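# Transfer deep-well block from nest N1 to nest N2

## Task

Carry the 96-well deep-well block out of plate nest N1 and into plate nest N2. It counts only if the block lies level within N2's locating features, with its A1 well at N2's corner labelled A1. Lowering it so it drops only a few millimetres into N2 is acceptable, but a much bigger drop there means failure. The block must stay put without the robot holding it, so release it and pull the gripper away at the end.

## Robot and tools

Robot: one FR3 arm with seven revolute joints and a two-finger parallel gripper, mounted above a table. The base may be slightly tilted relative to the table. Hints: seen from the base, N1 is the right-hand nest. Well A1 sits at the block's clipped corner. Loose objects may occasionally get a short shove from outside.

Frame: the scene frame has its origin on the tabletop directly under the arm base, +z up, and +y to the left when facing along +x. Each result reports end_effector_position (metres) and end_effector_quat_wxyz in this frame. The reported hand position can be off, more so when the arm is stretched out. end_effector_position is the point between the pads when they are shut. The fingers extend along the gripper's +z axis and move apart along its y axis. Fingertips stick out about 33 mm past that point when closed and about 9 mm when fully open. Closing pushes the tips roughly 24 mm further from the arm, so keep that clearance above surfaces.

execute_actions takes "actions", a list holding zero or one item, plus optional "pictures" (boolean; images are included by default).
- Empty list: no new command, just returns the current state.
- Motion: {"rows": [...], "steps": n}. rows holds 1 to 15 rows; steps is 1 to 15 (default 15), each step lasting 1/30 s. One row is used per step; if there are fewer rows than steps, the final row keeps being applied.
- Wait: {"steps": n} with no rows, n up to 300. It returns once n steps have passed since the previous result, and your reply time is counted inside them.

Each row is exactly 10 numbers, a single list for the single arm: arm/fr3_joint1 to arm/fr3_joint7, then gripper/position, gripper/force_limit, gripper/speed. The seven joint values are absolute target angles in radians (same convention as the Joint positions line), not offsets. Stated ranges: joint1 -2.744 to 2.744, joint2 -1.784 to 1.784, joint3 -2.901 to 2.901, joint4 -3.042 to -0.152, joint5 -2.807 to 2.807, joint6 0.544 to 4.517, joint7 -3.016 to 3.016. A call is rejected (nothing sent) if any target exceeds a range end by more than 0.018 rad and also lies further out than that joint's last reported angle. True ends may differ from the stated ones by up to 0.018 rad; a target past the true end is clipped there, and the result may say "joint sent to its limit" (possibly about an earlier motion). Absence of that line does not prove more travel exists.

The last three numbers are each in [-1, 1]. position: +1 fully open (140 mm), about -0.8 where the pads touch, -1 closes until blocked. force_limit: squeeze strength, roughly 14 N at -1, 60 N at 0, 107 N at +1 (for parts up to 40 mm wide). speed: pad gap rate, about 30 mm/s at -1, 140 at 0, 250 at +1.

Motion limits: per step, each joint's target is held within a fixed lead of its measured angle: 0.248 rad for joints 1-4, 0.677 for joint5, 0.715 for joint6, 1.54 for joint7. If the targets would place the hand over 70 mm from where it is, all targets are pulled back toward the current angles. Far moves therefore take several calls. Between calls the arm keeps heading to the last row sent until it stalls or nearly stops, or a step is HELD; after that only a new action moves it further. Fingers already in motion keep moving.

Result lines: Joint positions and Joint velocities (rad, rad/s, in column order). object_status: 0 moving, 1 blocked while opening, 2 blocked while closing (a grip), 3 reached the requested position or pads met (a thin part may still be held). Close with -1 and confirm 2. Stopped fingers hold until you send a position differing by at least 0.01, or the object yields or is lost. A new force_limit only applies during status 2 with a changed position number (e.g. -1 to -0.98) or after the object yields. position_measured is in nonlinear counts, 3 fully open, 230 pads touching. "joint command not followed" means the clearance check altered or blocked targets (mount blocks and posts count as arm). HELD flags steps where your row was not fully sent. MOTOR HOT warns of heating from holding loads; OVER-TEMPERATURE FAULT means brakes are set until cooled.

Faults: joint torque reaching the load limit (85 N m for joints 1-4, 11 N m for joints 5-7) or an external force reaching 85 N on the arm, tool or held object (weight included) halts the arm for 10 s and drops the rest of the call.

zoom_image: "camera" (cam_head_left, cam_head_right, cam_high, cam_low, cam_wrist) and "region" [x0, y0, x1, y1] in that camera's pixels, origin top-left, at most 504 by 504. Image sizes: 896x504 for the four fixed cameras, 504x504 for cam_wrist (fisheye). Per-camera calibration (intrinsics K, distortion, T_world_to_cam) was provided; fixed cameras may be off by up to about 2.3 degrees and 9 mm, and cam_wrist's pose follows the reported joints.

finished_scene: {"scene": n}, the current scene number; it closes the scene permanently and reports whether the goal was met. Replying with no tool call also ends things.

Avoid: knocking anything off the table, dropping or slamming the block, letting it fall far into N2, hard collisions and heavy pushing, and leaving the block supported only by the gripper. Open, back away, then finish.

Each tool is called after "Request:" as name(argument=value, ...) on one line, values as JSON.

## Session

Request:
execute_actions(actions=[])

Scene clock: 0.00 s of 8400.00 s.
end_effector_position=(+0.2740, -0.3063, +0.3436) position_measured=3 object_status=3 end_effector_quat_wxyz=(-0.122, +0.279, +0.932, -0.194)
Joint positions: [-0.784 -0.385  0.283 -2.32  -0.362  1.797  1.69 ]
Joint velocities: [ 0.001 -0.001  0.001  0.001 -0.001  0.002 -0.002]
camera_calibration (this result's frames):
cam_wrist: T_world_to_cam=[[0.478581, 0.763956, -0.432818, 0.248279], [0.876357, -0.446133, 0.181558, -0.441509], [-0.0543922, -0.466193, -0.883009, 0.362311], [0, 0, 0, 1]] pos_world=[0.287805, -0.217739, 0.507542]

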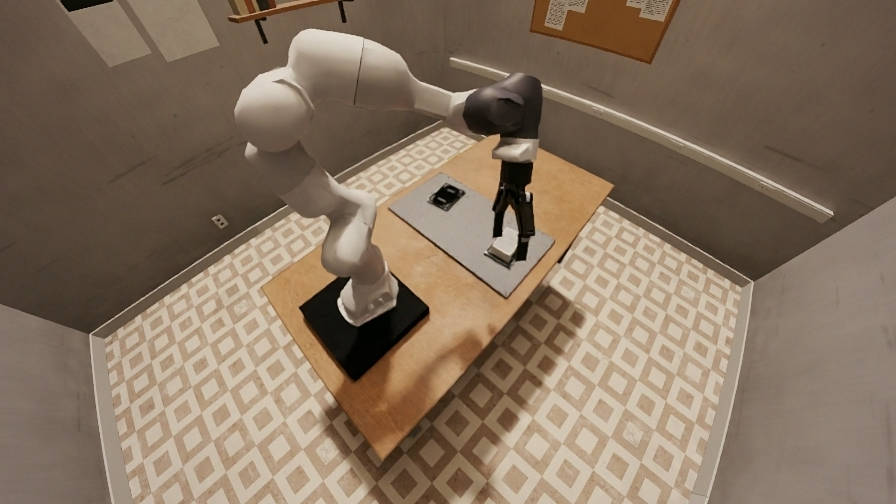

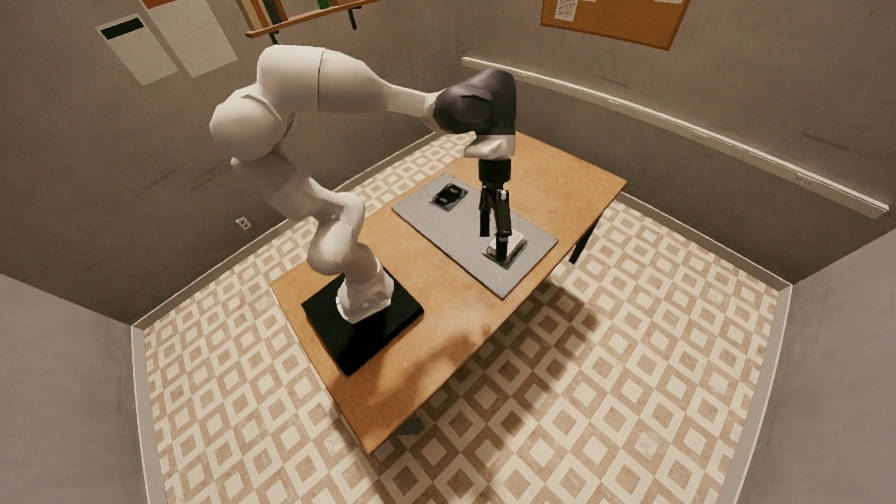

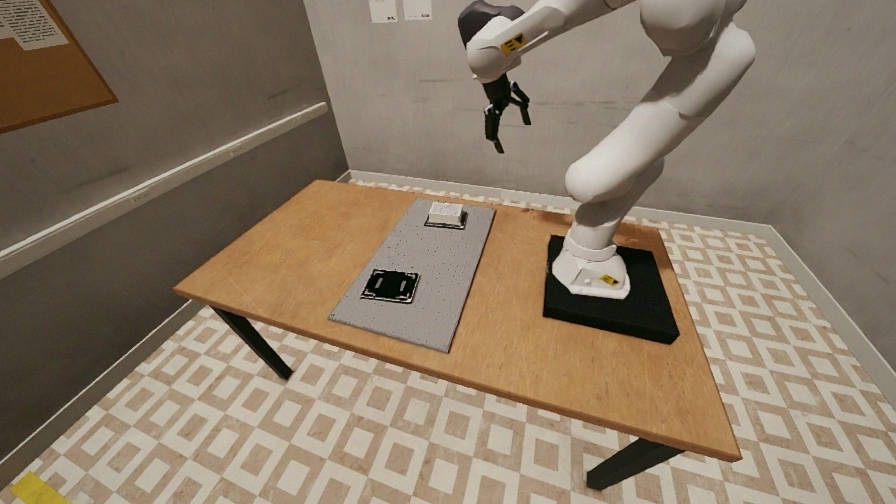

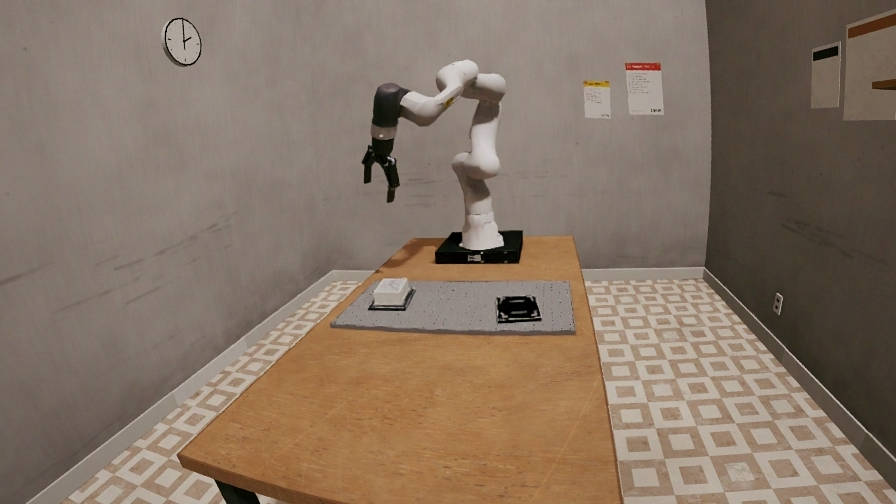

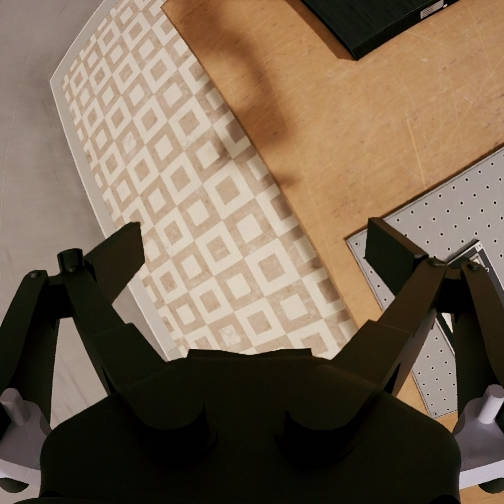

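I'll zoom in on both nests to find their positions and A1 marks.

Request:
zoom_image(camera="cam_high", region=[400, 190, 500, 250])

Request:
zoom_image(camera="cam_high", region=[340, 255, 440, 315])

Request:
zoom_image(camera="cam_low", region=[350, 265, 450, 325])

Request:
zoom_image(camera="cam_low", region=[475, 280, 575, 340])

Request:
zoom_image(camera="cam_head_right", region=[460, 215, 560, 285])

Request:
zoom_image(camera="cam_head_left", region=[410, 165, 490, 225])

Request:
zoom_image(camera="cam_wrist", region=[400, 200, 504, 360])

Region (400, 190, 500, 250) of cam_high's 896x504 image, scaled by 5.040, with more detail than that image has; it fills the top 302 rows of this view, and the rest is white.

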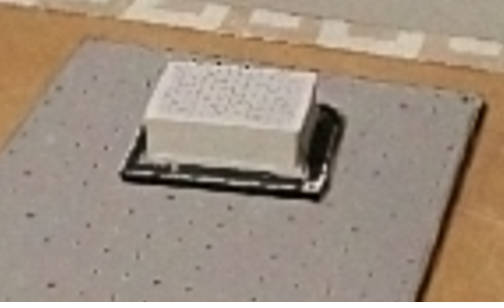

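Region (340, 255, 440, 315) of cam_high's 896x504 image, scaled by 5.040, with more detail than that image has; it fills the top 302 rows of this view, and the rest is white.

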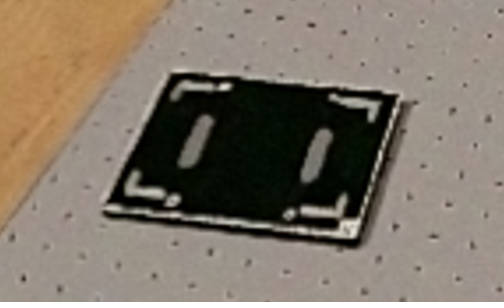

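Region (350, 265, 450, 325) of cam_low's 896x504 image, scaled by 5.040, with more detail than that image has; it fills the top 302 rows of this view, and the rest is white.

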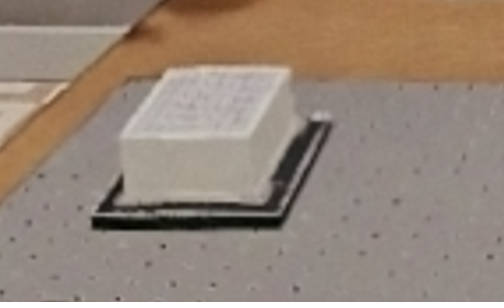

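Region (475, 280, 575, 340) of cam_low's 896x504 image, scaled by 5.040, with more detail than that image has; it fills the top 302 rows of this view, and the rest is white.

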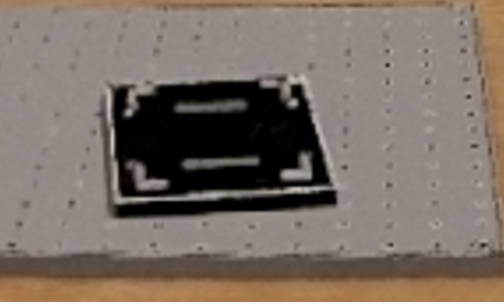

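Region (460, 215, 560, 285) of cam_head_right's 896x504 image, scaled by 5.040, with more detail than that image has; it fills the top 353 rows of this view, and the rest is white.

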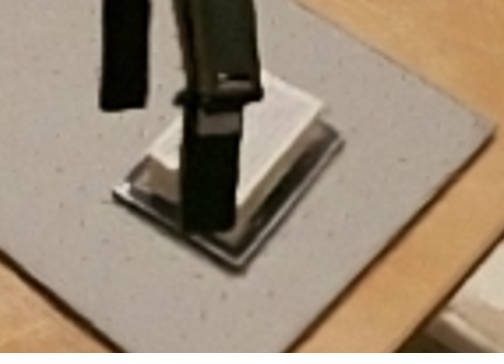

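Region (410, 165, 490, 225) of cam_head_left's 896x504 image, scaled by 6.300, with more detail than that image has; it fills the top 378 rows of this view, and the rest is white.

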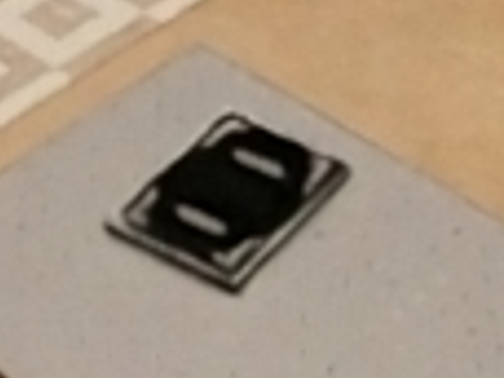

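Region (400, 200, 504, 360) of cam_wrist's 504x504 image, scaled by 3.150, with more detail than that image has; it fills the left 328 columns of this view, and the rest is white.

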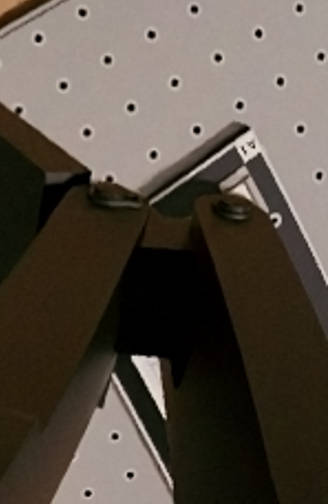

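Request:
zoom_image(camera="cam_high", region=[420, 196, 474, 234])

Request:
zoom_image(camera="cam_low", region=[364, 272, 420, 314])

Request:
zoom_image(camera="cam_head_left", region=[478, 222, 538, 272])

Request:
zoom_image(camera="cam_head_right", region=[478, 224, 534, 272])

Request:
zoom_image(camera="cam_wrist", region=[454, 232, 504, 292])

Request:
zoom_image(camera="cam_high", region=[356, 264, 426, 308])

Region (420, 196, 474, 234) of cam_high's 896x504 image, scaled by 9.333, with more detail than that image has; it fills the top 355 rows of this view, and the rest is white.

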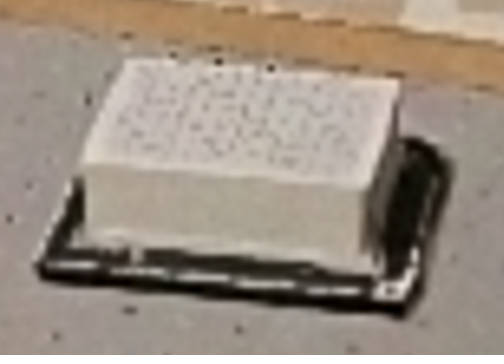

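Region (364, 272, 420, 314) of cam_low's 896x504 image, scaled by 9.000, with more detail than that image has; it fills the top 378 rows of this view, and the rest is white.

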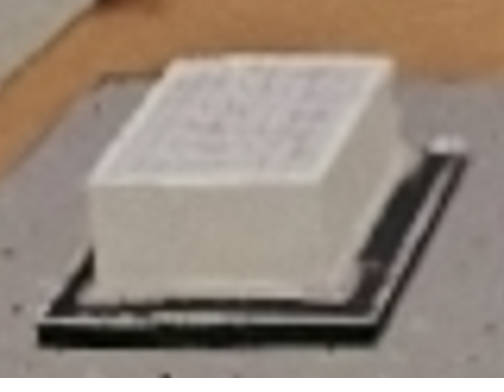

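Region (478, 222, 538, 272) of cam_head_left's 896x504 image, scaled by 8.400, with more detail than that image has.

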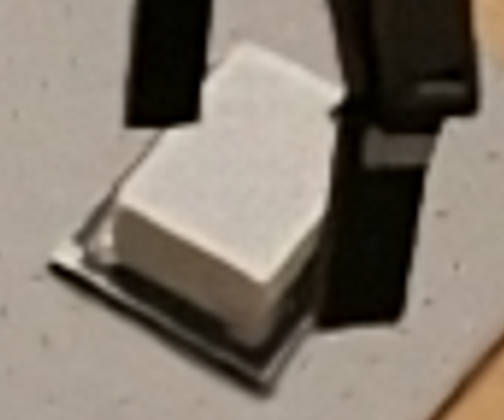

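Region (478, 224, 534, 272) of cam_head_right's 896x504 image, scaled by 9.000, with more detail than that image has; it fills the top 432 rows of this view, and the rest is white.

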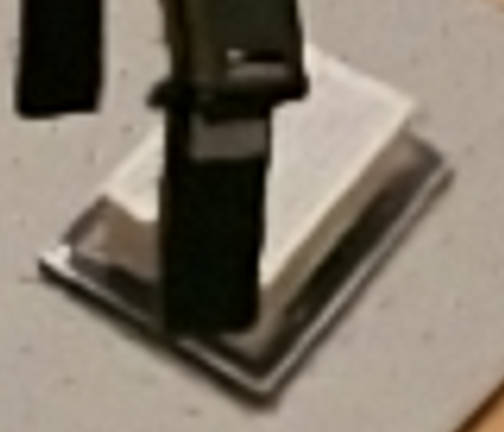

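Region (454, 232, 504, 292) of cam_wrist's 504x504 image, scaled by 8.400, with more detail than that image has.

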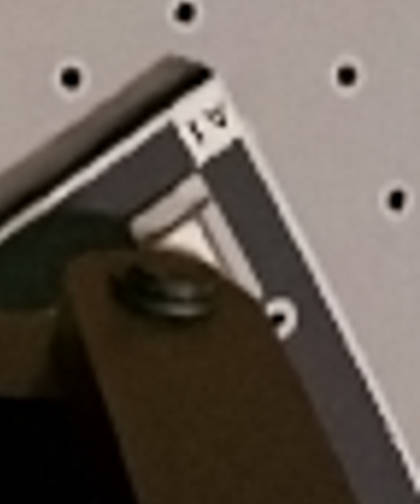

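Region (356, 264, 426, 308) of cam_high's 896x504 image, scaled by 7.200, with more detail than that image has; it fills the top 317 rows of this view, and the rest is white.

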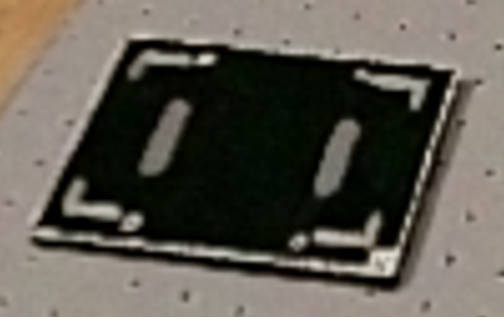

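Request:
zoom_image(camera="cam_wrist", region=[110, 210, 170, 280])

Request:
zoom_image(camera="cam_wrist", region=[340, 205, 400, 275])

Request:
zoom_image(camera="cam_wrist", region=[170, 330, 330, 380])

Region (110, 210, 170, 280) of cam_wrist's 504x504 image, scaled by 7.200, with more detail than that image has; it fills the left 432 columns of this view, and the rest is white.

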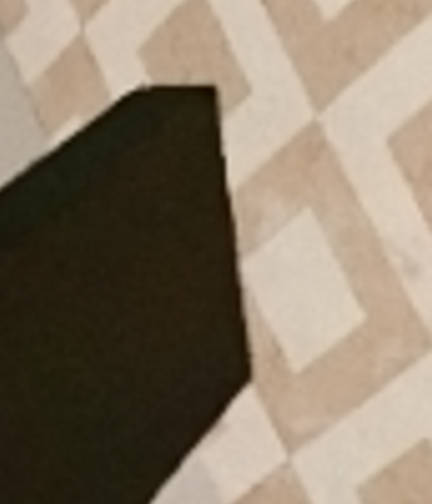

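Region (340, 205, 400, 275) of cam_wrist's 504x504 image, scaled by 7.200, with more detail than that image has; it fills the left 432 columns of this view, and the rest is white.

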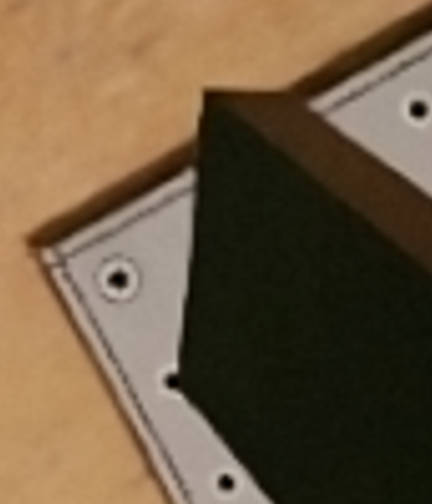

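Region (170, 330, 330, 380) of cam_wrist's 504x504 image, scaled by 3.150, with more detail than that image has; it fills the top 158 rows of this view, and the rest is white.

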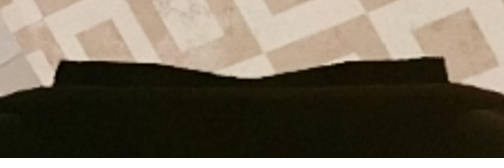

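Both A1 marks sit at the near-left corner. I'm moving straight down over the block in N1 with the fingers open.

Request:
execute_actions(actions=[{"rows":[[-0.7830,-0.3840,0.2824,-2.3199,-0.3586,1.7970,1.6771,1,-0.2,0],[-0.7800,-0.3810,0.2804,-2.3194,-0.3510,1.7985,1.6502,1,-0.2,0],[-0.7751,-0.3761,0.2772,-2.3187,-0.3419,1.8036,1.6209,1,-0.2,0],[-0.7683,-0.3693,0.2728,-2.3177,-0.3315,1.8180,1.5897,1,-0.2,0],[-0.7596,-0.3605,0.2672,-2.3165,-0.3199,1.8346,1.5568,1,-0.2,0],[-0.7492,-0.3500,0.2604,-2.3150,-0.3071,1.8533,1.5224,1,-0.2,0],[-0.7371,-0.3376,0.2526,-2.3133,-0.2933,1.8739,1.4869,1,-0.2,0],[-0.7234,-0.3235,0.2437,-2.3113,-0.2786,1.8964,1.4507,1,-0.2,0],[-0.7083,-0.3078,0.2339,-2.3091,-0.2631,1.9206,1.4140,1,-0.2,0],[-0.6919,-0.2906,0.2233,-2.3068,-0.2470,1.9464,1.3771,1,-0.2,0],[-0.6744,-0.2719,0.2119,-2.3043,-0.2304,1.9736,1.3405,1,-0.2,0],[-0.6559,-0.2518,0.1998,-2.3016,-0.2135,2.0020,1.3043,1,-0.2,0],[-0.6365,-0.2305,0.1873,-2.2988,-0.1964,2.0315,1.2691,1,-0.2,0],[-0.6165,-0.2081,0.1743,-2.2959,-0.1792,2.0619,1.2350,1,-0.2,0],[-0.5960,-0.1847,0.1610,-2.2930,-0.1622,2.0931,1.2025,1,-0.2,0]],"steps":15}], pictures=false)

Request:
execute_actions(actions=[{"rows":[[-0.5752,-0.1605,0.1475,-2.2900,-0.1455,2.1247,1.1717,1,-0.2,0],[-0.5544,-0.1355,0.1340,-2.2870,-0.1292,2.1567,1.1430,1,-0.2,0],[-0.5336,-0.1100,0.1205,-2.2840,-0.1134,2.1888,1.1166,1,-0.2,0],[-0.5131,-0.0840,0.1072,-2.2811,-0.0984,2.2208,1.0927,1,-0.2,0],[-0.4931,-0.0577,0.0942,-2.2782,-0.0843,2.2526,1.0717,1,-0.2,0],[-0.4737,-0.0313,0.0817,-2.2754,-0.0711,2.2840,1.0536,1,-0.2,0],[-0.4552,-0.0048,0.0696,-2.2728,-0.0591,2.3147,1.0387,1,-0.2,0],[-0.4377,0.0215,0.0582,-2.2702,-0.0483,2.3447,1.0270,1,-0.2,0],[-0.4213,0.0475,0.0476,-2.2679,-0.0388,2.3736,1.0187,1,-0.2,0],[-0.4062,0.0730,0.0378,-2.2657,-0.0306,2.4014,1.0139,1,-0.2,0],[-0.3925,0.0980,0.0289,-2.2637,-0.0247,2.4279,1.0125,1,-0.2,0],[-0.3804,0.1222,0.0211,-2.2620,-0.0247,2.4529,1.0147,1,-0.2,0],[-0.3700,0.1456,0.0143,-2.2605,-0.0247,2.4763,1.0203,1,-0.2,0],[-0.3613,0.1680,0.0087,-2.2593,-0.0247,2.4979,1.0294,1,-0.2,0],[-0.3545,0.1893,0.0043,-2.2583,-0.0247,2.5177,1.0419,1,-0.2,0]],"steps":15}], pictures=false)

Request:
execute_actions(actions=[{"rows":[[-0.3496,0.2094,0.0011,-2.2576,-0.0247,2.5354,1.0575,1,-0.2,0],[-0.3466,0.2281,-0.0009,-2.2571,-0.0247,2.5511,1.0763,1,-0.2,0],[-0.3456,0.2453,-0.0015,-2.2570,-0.0247,2.5646,1.0980,1,-0.2,0],[-0.3456,0.2610,-0.0015,-2.2570,-0.0247,2.5759,1.1096,1,-0.2,0],[-0.3456,0.2751,-0.0015,-2.2570,-0.0247,2.5848,1.1096,1,-0.2,0],[-0.3456,0.2875,-0.0015,-2.2570,-0.0247,2.5924,1.1096,1,-0.2,0],[-0.3456,0.2980,-0.0015,-2.2570,-0.0247,2.5988,1.1096,1,-0.2,0],[-0.3456,0.3068,-0.0015,-2.2570,-0.0247,2.6030,1.1096,1,-0.2,0],[-0.3456,0.3136,-0.0015,-2.2570,-0.0247,2.6052,1.1096,1,-0.2,0],[-0.3456,0.3185,-0.0015,-2.2570,-0.0247,2.6053,1.1096,1,-0.2,0],[-0.3456,0.3215,-0.0015,-2.2570,-0.0247,2.6032,1.1096,1,-0.2,0],[-0.3456,0.3225,-0.0015,-2.2570,-0.0247,2.5991,1.1096,1,-0.2,0],[-0.3456,0.3225,-0.0015,-2.2570,-0.0247,2.5928,1.1096,1,-0.2,0],[-0.3456,0.3225,-0.0015,-2.2570,-0.0247,2.5845,1.1096,1,-0.2,0],[-0.3456,0.3225,-0.0015,-2.2570,-0.0247,2.5799,1.1096,1,-0.2,0]],"steps":15}], pictures=false)

Request:
execute_actions(actions=[{"steps":12}])

Request:
zoom_image(camera="cam_wrist", region=[140, 90, 210, 160])

Request:
zoom_image(camera="cam_wrist", region=[295, 85, 365, 155])

Scene clock: 120.50 s of 8400.00 s.
end_effector_position=(+0.3607, -0.2696, +0.2824) position_measured=3 object_status=3 end_effector_quat_wxyz=(-0.079, +0.138, +0.983, -0.092)
Joint positions: [-0.638 -0.233  0.187 -2.299 -0.217  1.977  1.442]
Joint velocities: [ 0.496  0.626 -0.3    0.075  0.441  0.71  -0.784]
Steps of this call (steps 1 to 90: nothing new was sent; then 117.00 s passed at rest; steps 91 to 105: all 15 steps of this action). Readings (joint positions | what the end effector reports):
91: [-0.784 -0.385 0.283 -2.320 -0.362 1.797 1.689] | position_measured=3 object_status=3
92: [-0.783 -0.385 0.283 -2.320 -0.360 1.797 1.685] | position_measured=3 object_status=3
94: [-0.778 -0.381 0.279 -2.319 -0.352 1.801 1.670] | position_measured=3 object_status=3
98: [-0.747 -0.350 0.259 -2.315 -0.317 1.837 1.611] | position_measured=3 object_status=3
105: the state above

Scene clock: 121.00 s of 8400.00 s.
end_effector_position=(+0.4875, -0.2142, +0.1404) position_measured=3 object_status=3 end_effector_quat_wxyz=(-0.002, -0.038, +0.999, -0.004)
Joint positions: [-0.377  0.141  0.02  -2.262 -0.039  2.401  1.122]
Joint velocities: [ 0.268  0.672 -0.157  0.026  0.089  0.697 -0.254]
Steps of this call (steps 1 to 15: all 15 steps of this action). Readings (joint positions | what the end effector reports):
1: [-0.618 -0.211 0.175 -2.296 -0.201 2.003 1.415] | position_measured=3 object_status=3
2: [-0.598 -0.187 0.162 -2.293 -0.185 2.030 1.387] | position_measured=3 object_status=3
4: [-0.558 -0.139 0.136 -2.287 -0.153 2.087 1.332] | position_measured=3 object_status=3
8: [-0.479 -0.035 0.085 -2.276 -0.094 2.206 1.232] | position_measured=3 object_status=3
15: the state above

Scene clock: 121.50 s of 8400.00 s.
end_effector_position=(+0.4971, -0.2091, +0.0603) position_measured=3 object_status=3 end_effector_quat_wxyz=(-0.000, -0.046, +0.999, -0.001)
Joint positions: [-0.348  0.321  0.    -2.26  -0.029  2.578  1.11 ]
Joint velocities: [-0.001  0.014 -0.001  0.001  0.002 -0.001  0.   ]
Steps of this call (steps 1 to 15: all 15 steps of this action). Readings (joint positions | what the end effector reports):
1: [-0.368 0.164 0.015 -2.261 -0.036 2.424 1.115] | position_measured=3 object_status=3
2: [-0.361 0.185 0.011 -2.261 -0.034 2.447 1.112] | position_measured=3 object_status=3
4: [-0.353 0.224 0.006 -2.260 -0.032 2.486 1.110] | position_measured=3 object_status=3
8: [-0.348 0.284 0.002 -2.260 -0.030 2.545 1.110] | position_measured=3 object_status=3
15: the state above

Scene clock: 121.90 s of 8400.00 s.
end_effector_position=(+0.4975, -0.2093, +0.0605) position_measured=3 object_status=3 end_effector_quat_wxyz=(+0.000, -0.046, +0.999, -0.001)
Joint positions: [-0.348  0.321  0.    -2.259 -0.028  2.578  1.11 ]
Joint velocities: [-0.001 -0.001 -0.    -0.001 -0.     0.001  0.001]
Steps of this call (steps 1 to 12: the robot went on to your last target). Readings (joint positions | what the end effector reports):
1: [-0.348 0.321 0.000 -2.260 -0.029 2.578 1.110] | position_measured=3 object_status=3
2: [-0.348 0.321 0.000 -2.259 -0.029 2.578 1.110] | position_measured=3 object_status=3
4: [-0.348 0.321 0.000 -2.259 -0.029 2.578 1.110] | position_measured=3 object_status=3
8: [-0.348 0.321 0.000 -2.259 -0.028 2.578 1.110] | position_measured=3 object_status=3
12: the state above
camera_calibration (this result's frames):
cam_wrist: T_world_to_cam=[[-0.083917, 0.996464, -0.00417485, 0.247228], [0.941664, 0.080671, 0.326742, -0.473791], [0.325924, 0.0234879, -0.945104, 0.0868047], [0, 0, 0, 1]] pos_world=[0.438607, -0.210172, 0.237879]

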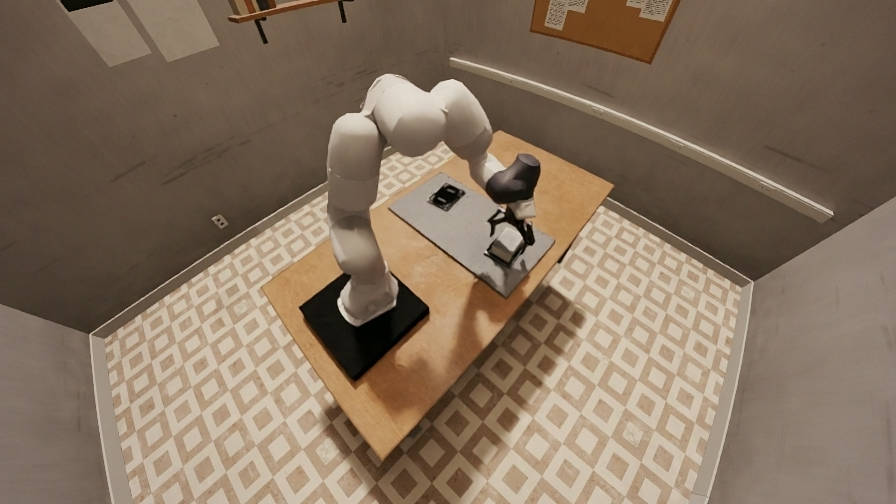

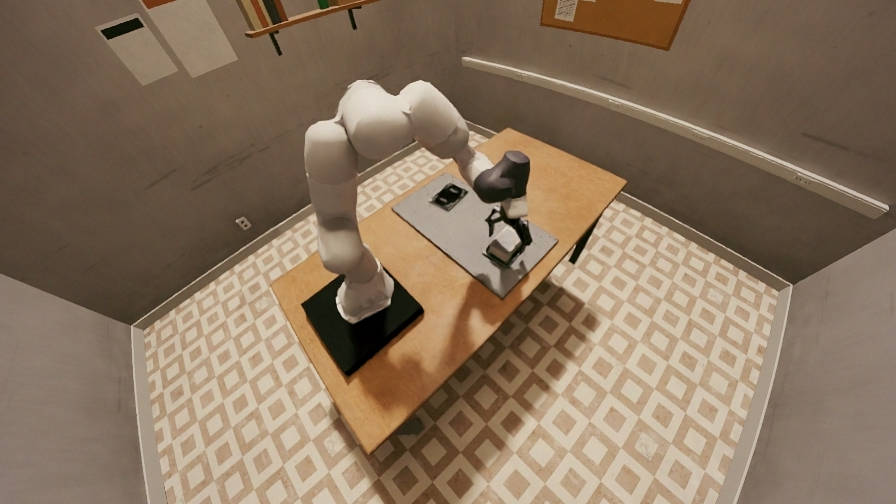

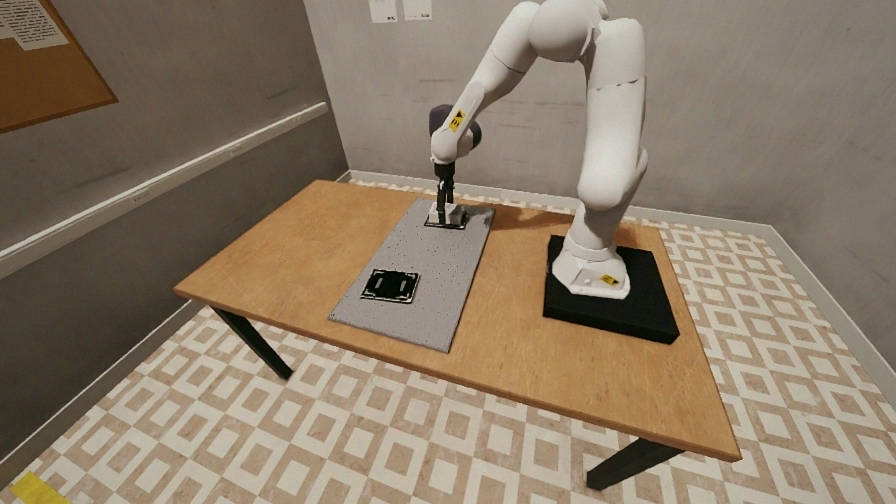

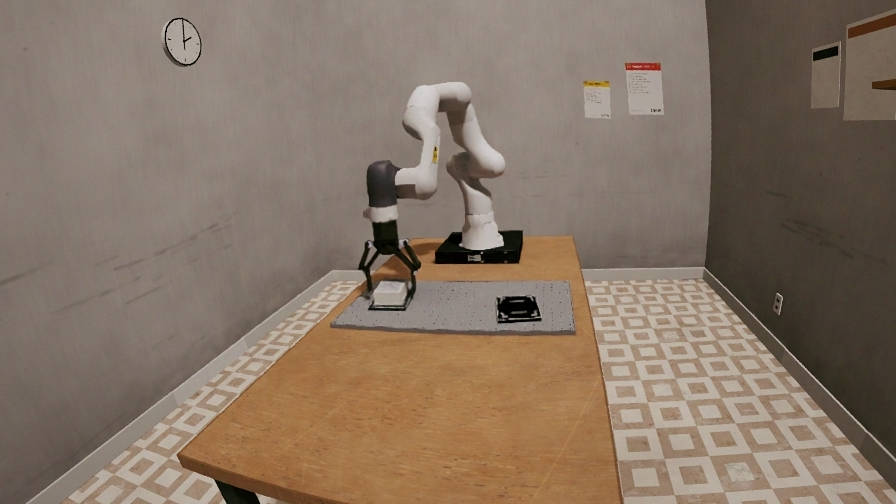

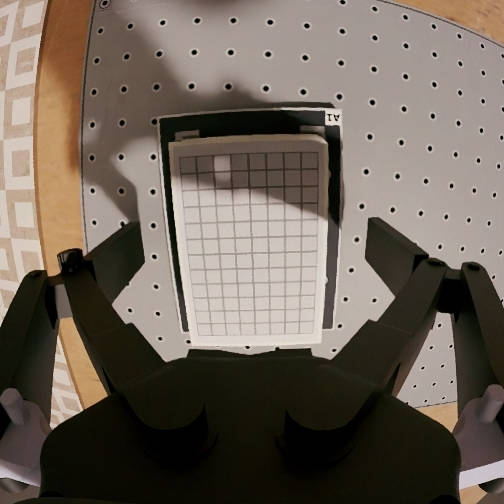

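Region (140, 90, 210, 160) of cam_wrist's 504x504 image, scaled by 7.200, with more detail than that image has.

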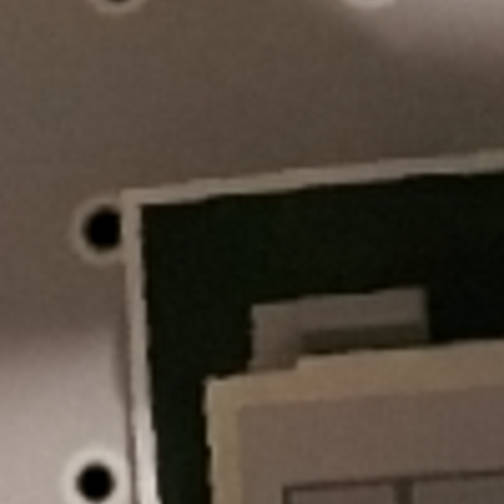

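Region (295, 85, 365, 155) of cam_wrist's 504x504 image, scaled by 7.200, with more detail than that image has.

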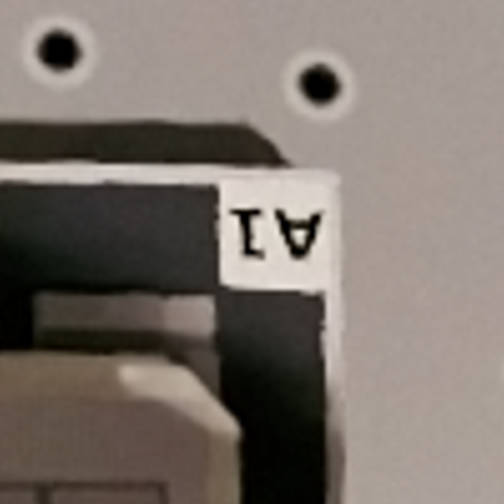

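Request:
zoom_image(camera="cam_wrist", region=[160, 290, 230, 360])

Request:
zoom_image(camera="cam_wrist", region=[285, 290, 355, 360])

Request:
zoom_image(camera="cam_wrist", region=[130, 210, 200, 280])

Request:
zoom_image(camera="cam_wrist", region=[310, 210, 380, 280])

Region (160, 290, 230, 360) of cam_wrist's 504x504 image, scaled by 7.200, with more detail than that image has.

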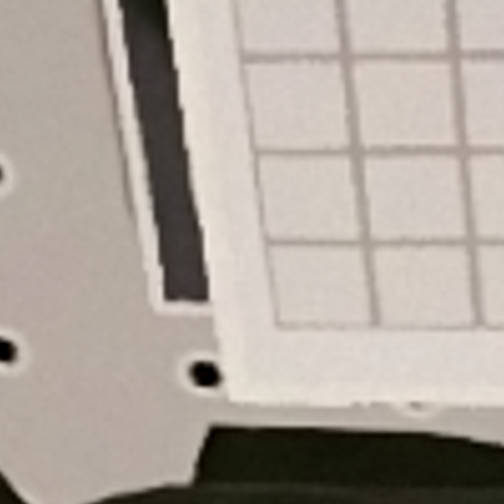

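Region (285, 290, 355, 360) of cam_wrist's 504x504 image, scaled by 7.200, with more detail than that image has.

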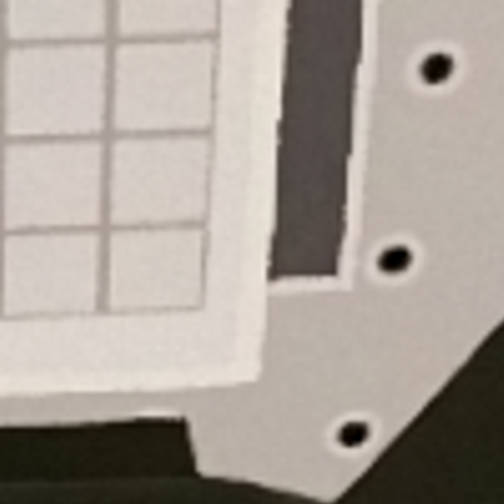

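Region (130, 210, 200, 280) of cam_wrist's 504x504 image, scaled by 7.200, with more detail than that image has.

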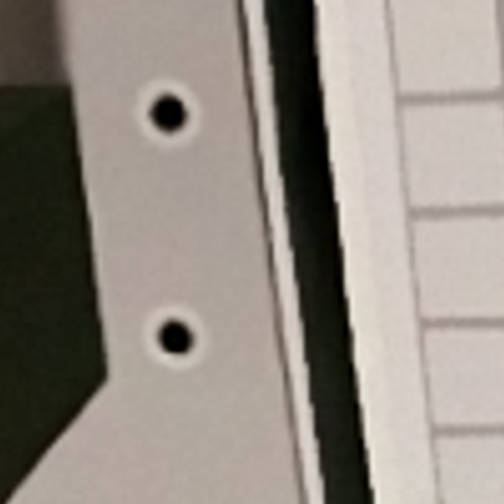

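Region (310, 210, 380, 280) of cam_wrist's 504x504 image, scaled by 7.200, with more detail than that image has.

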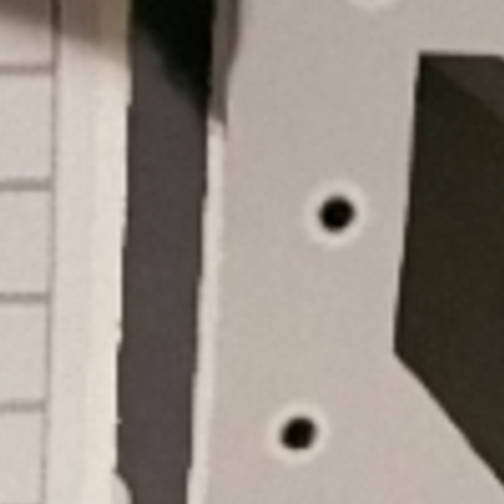

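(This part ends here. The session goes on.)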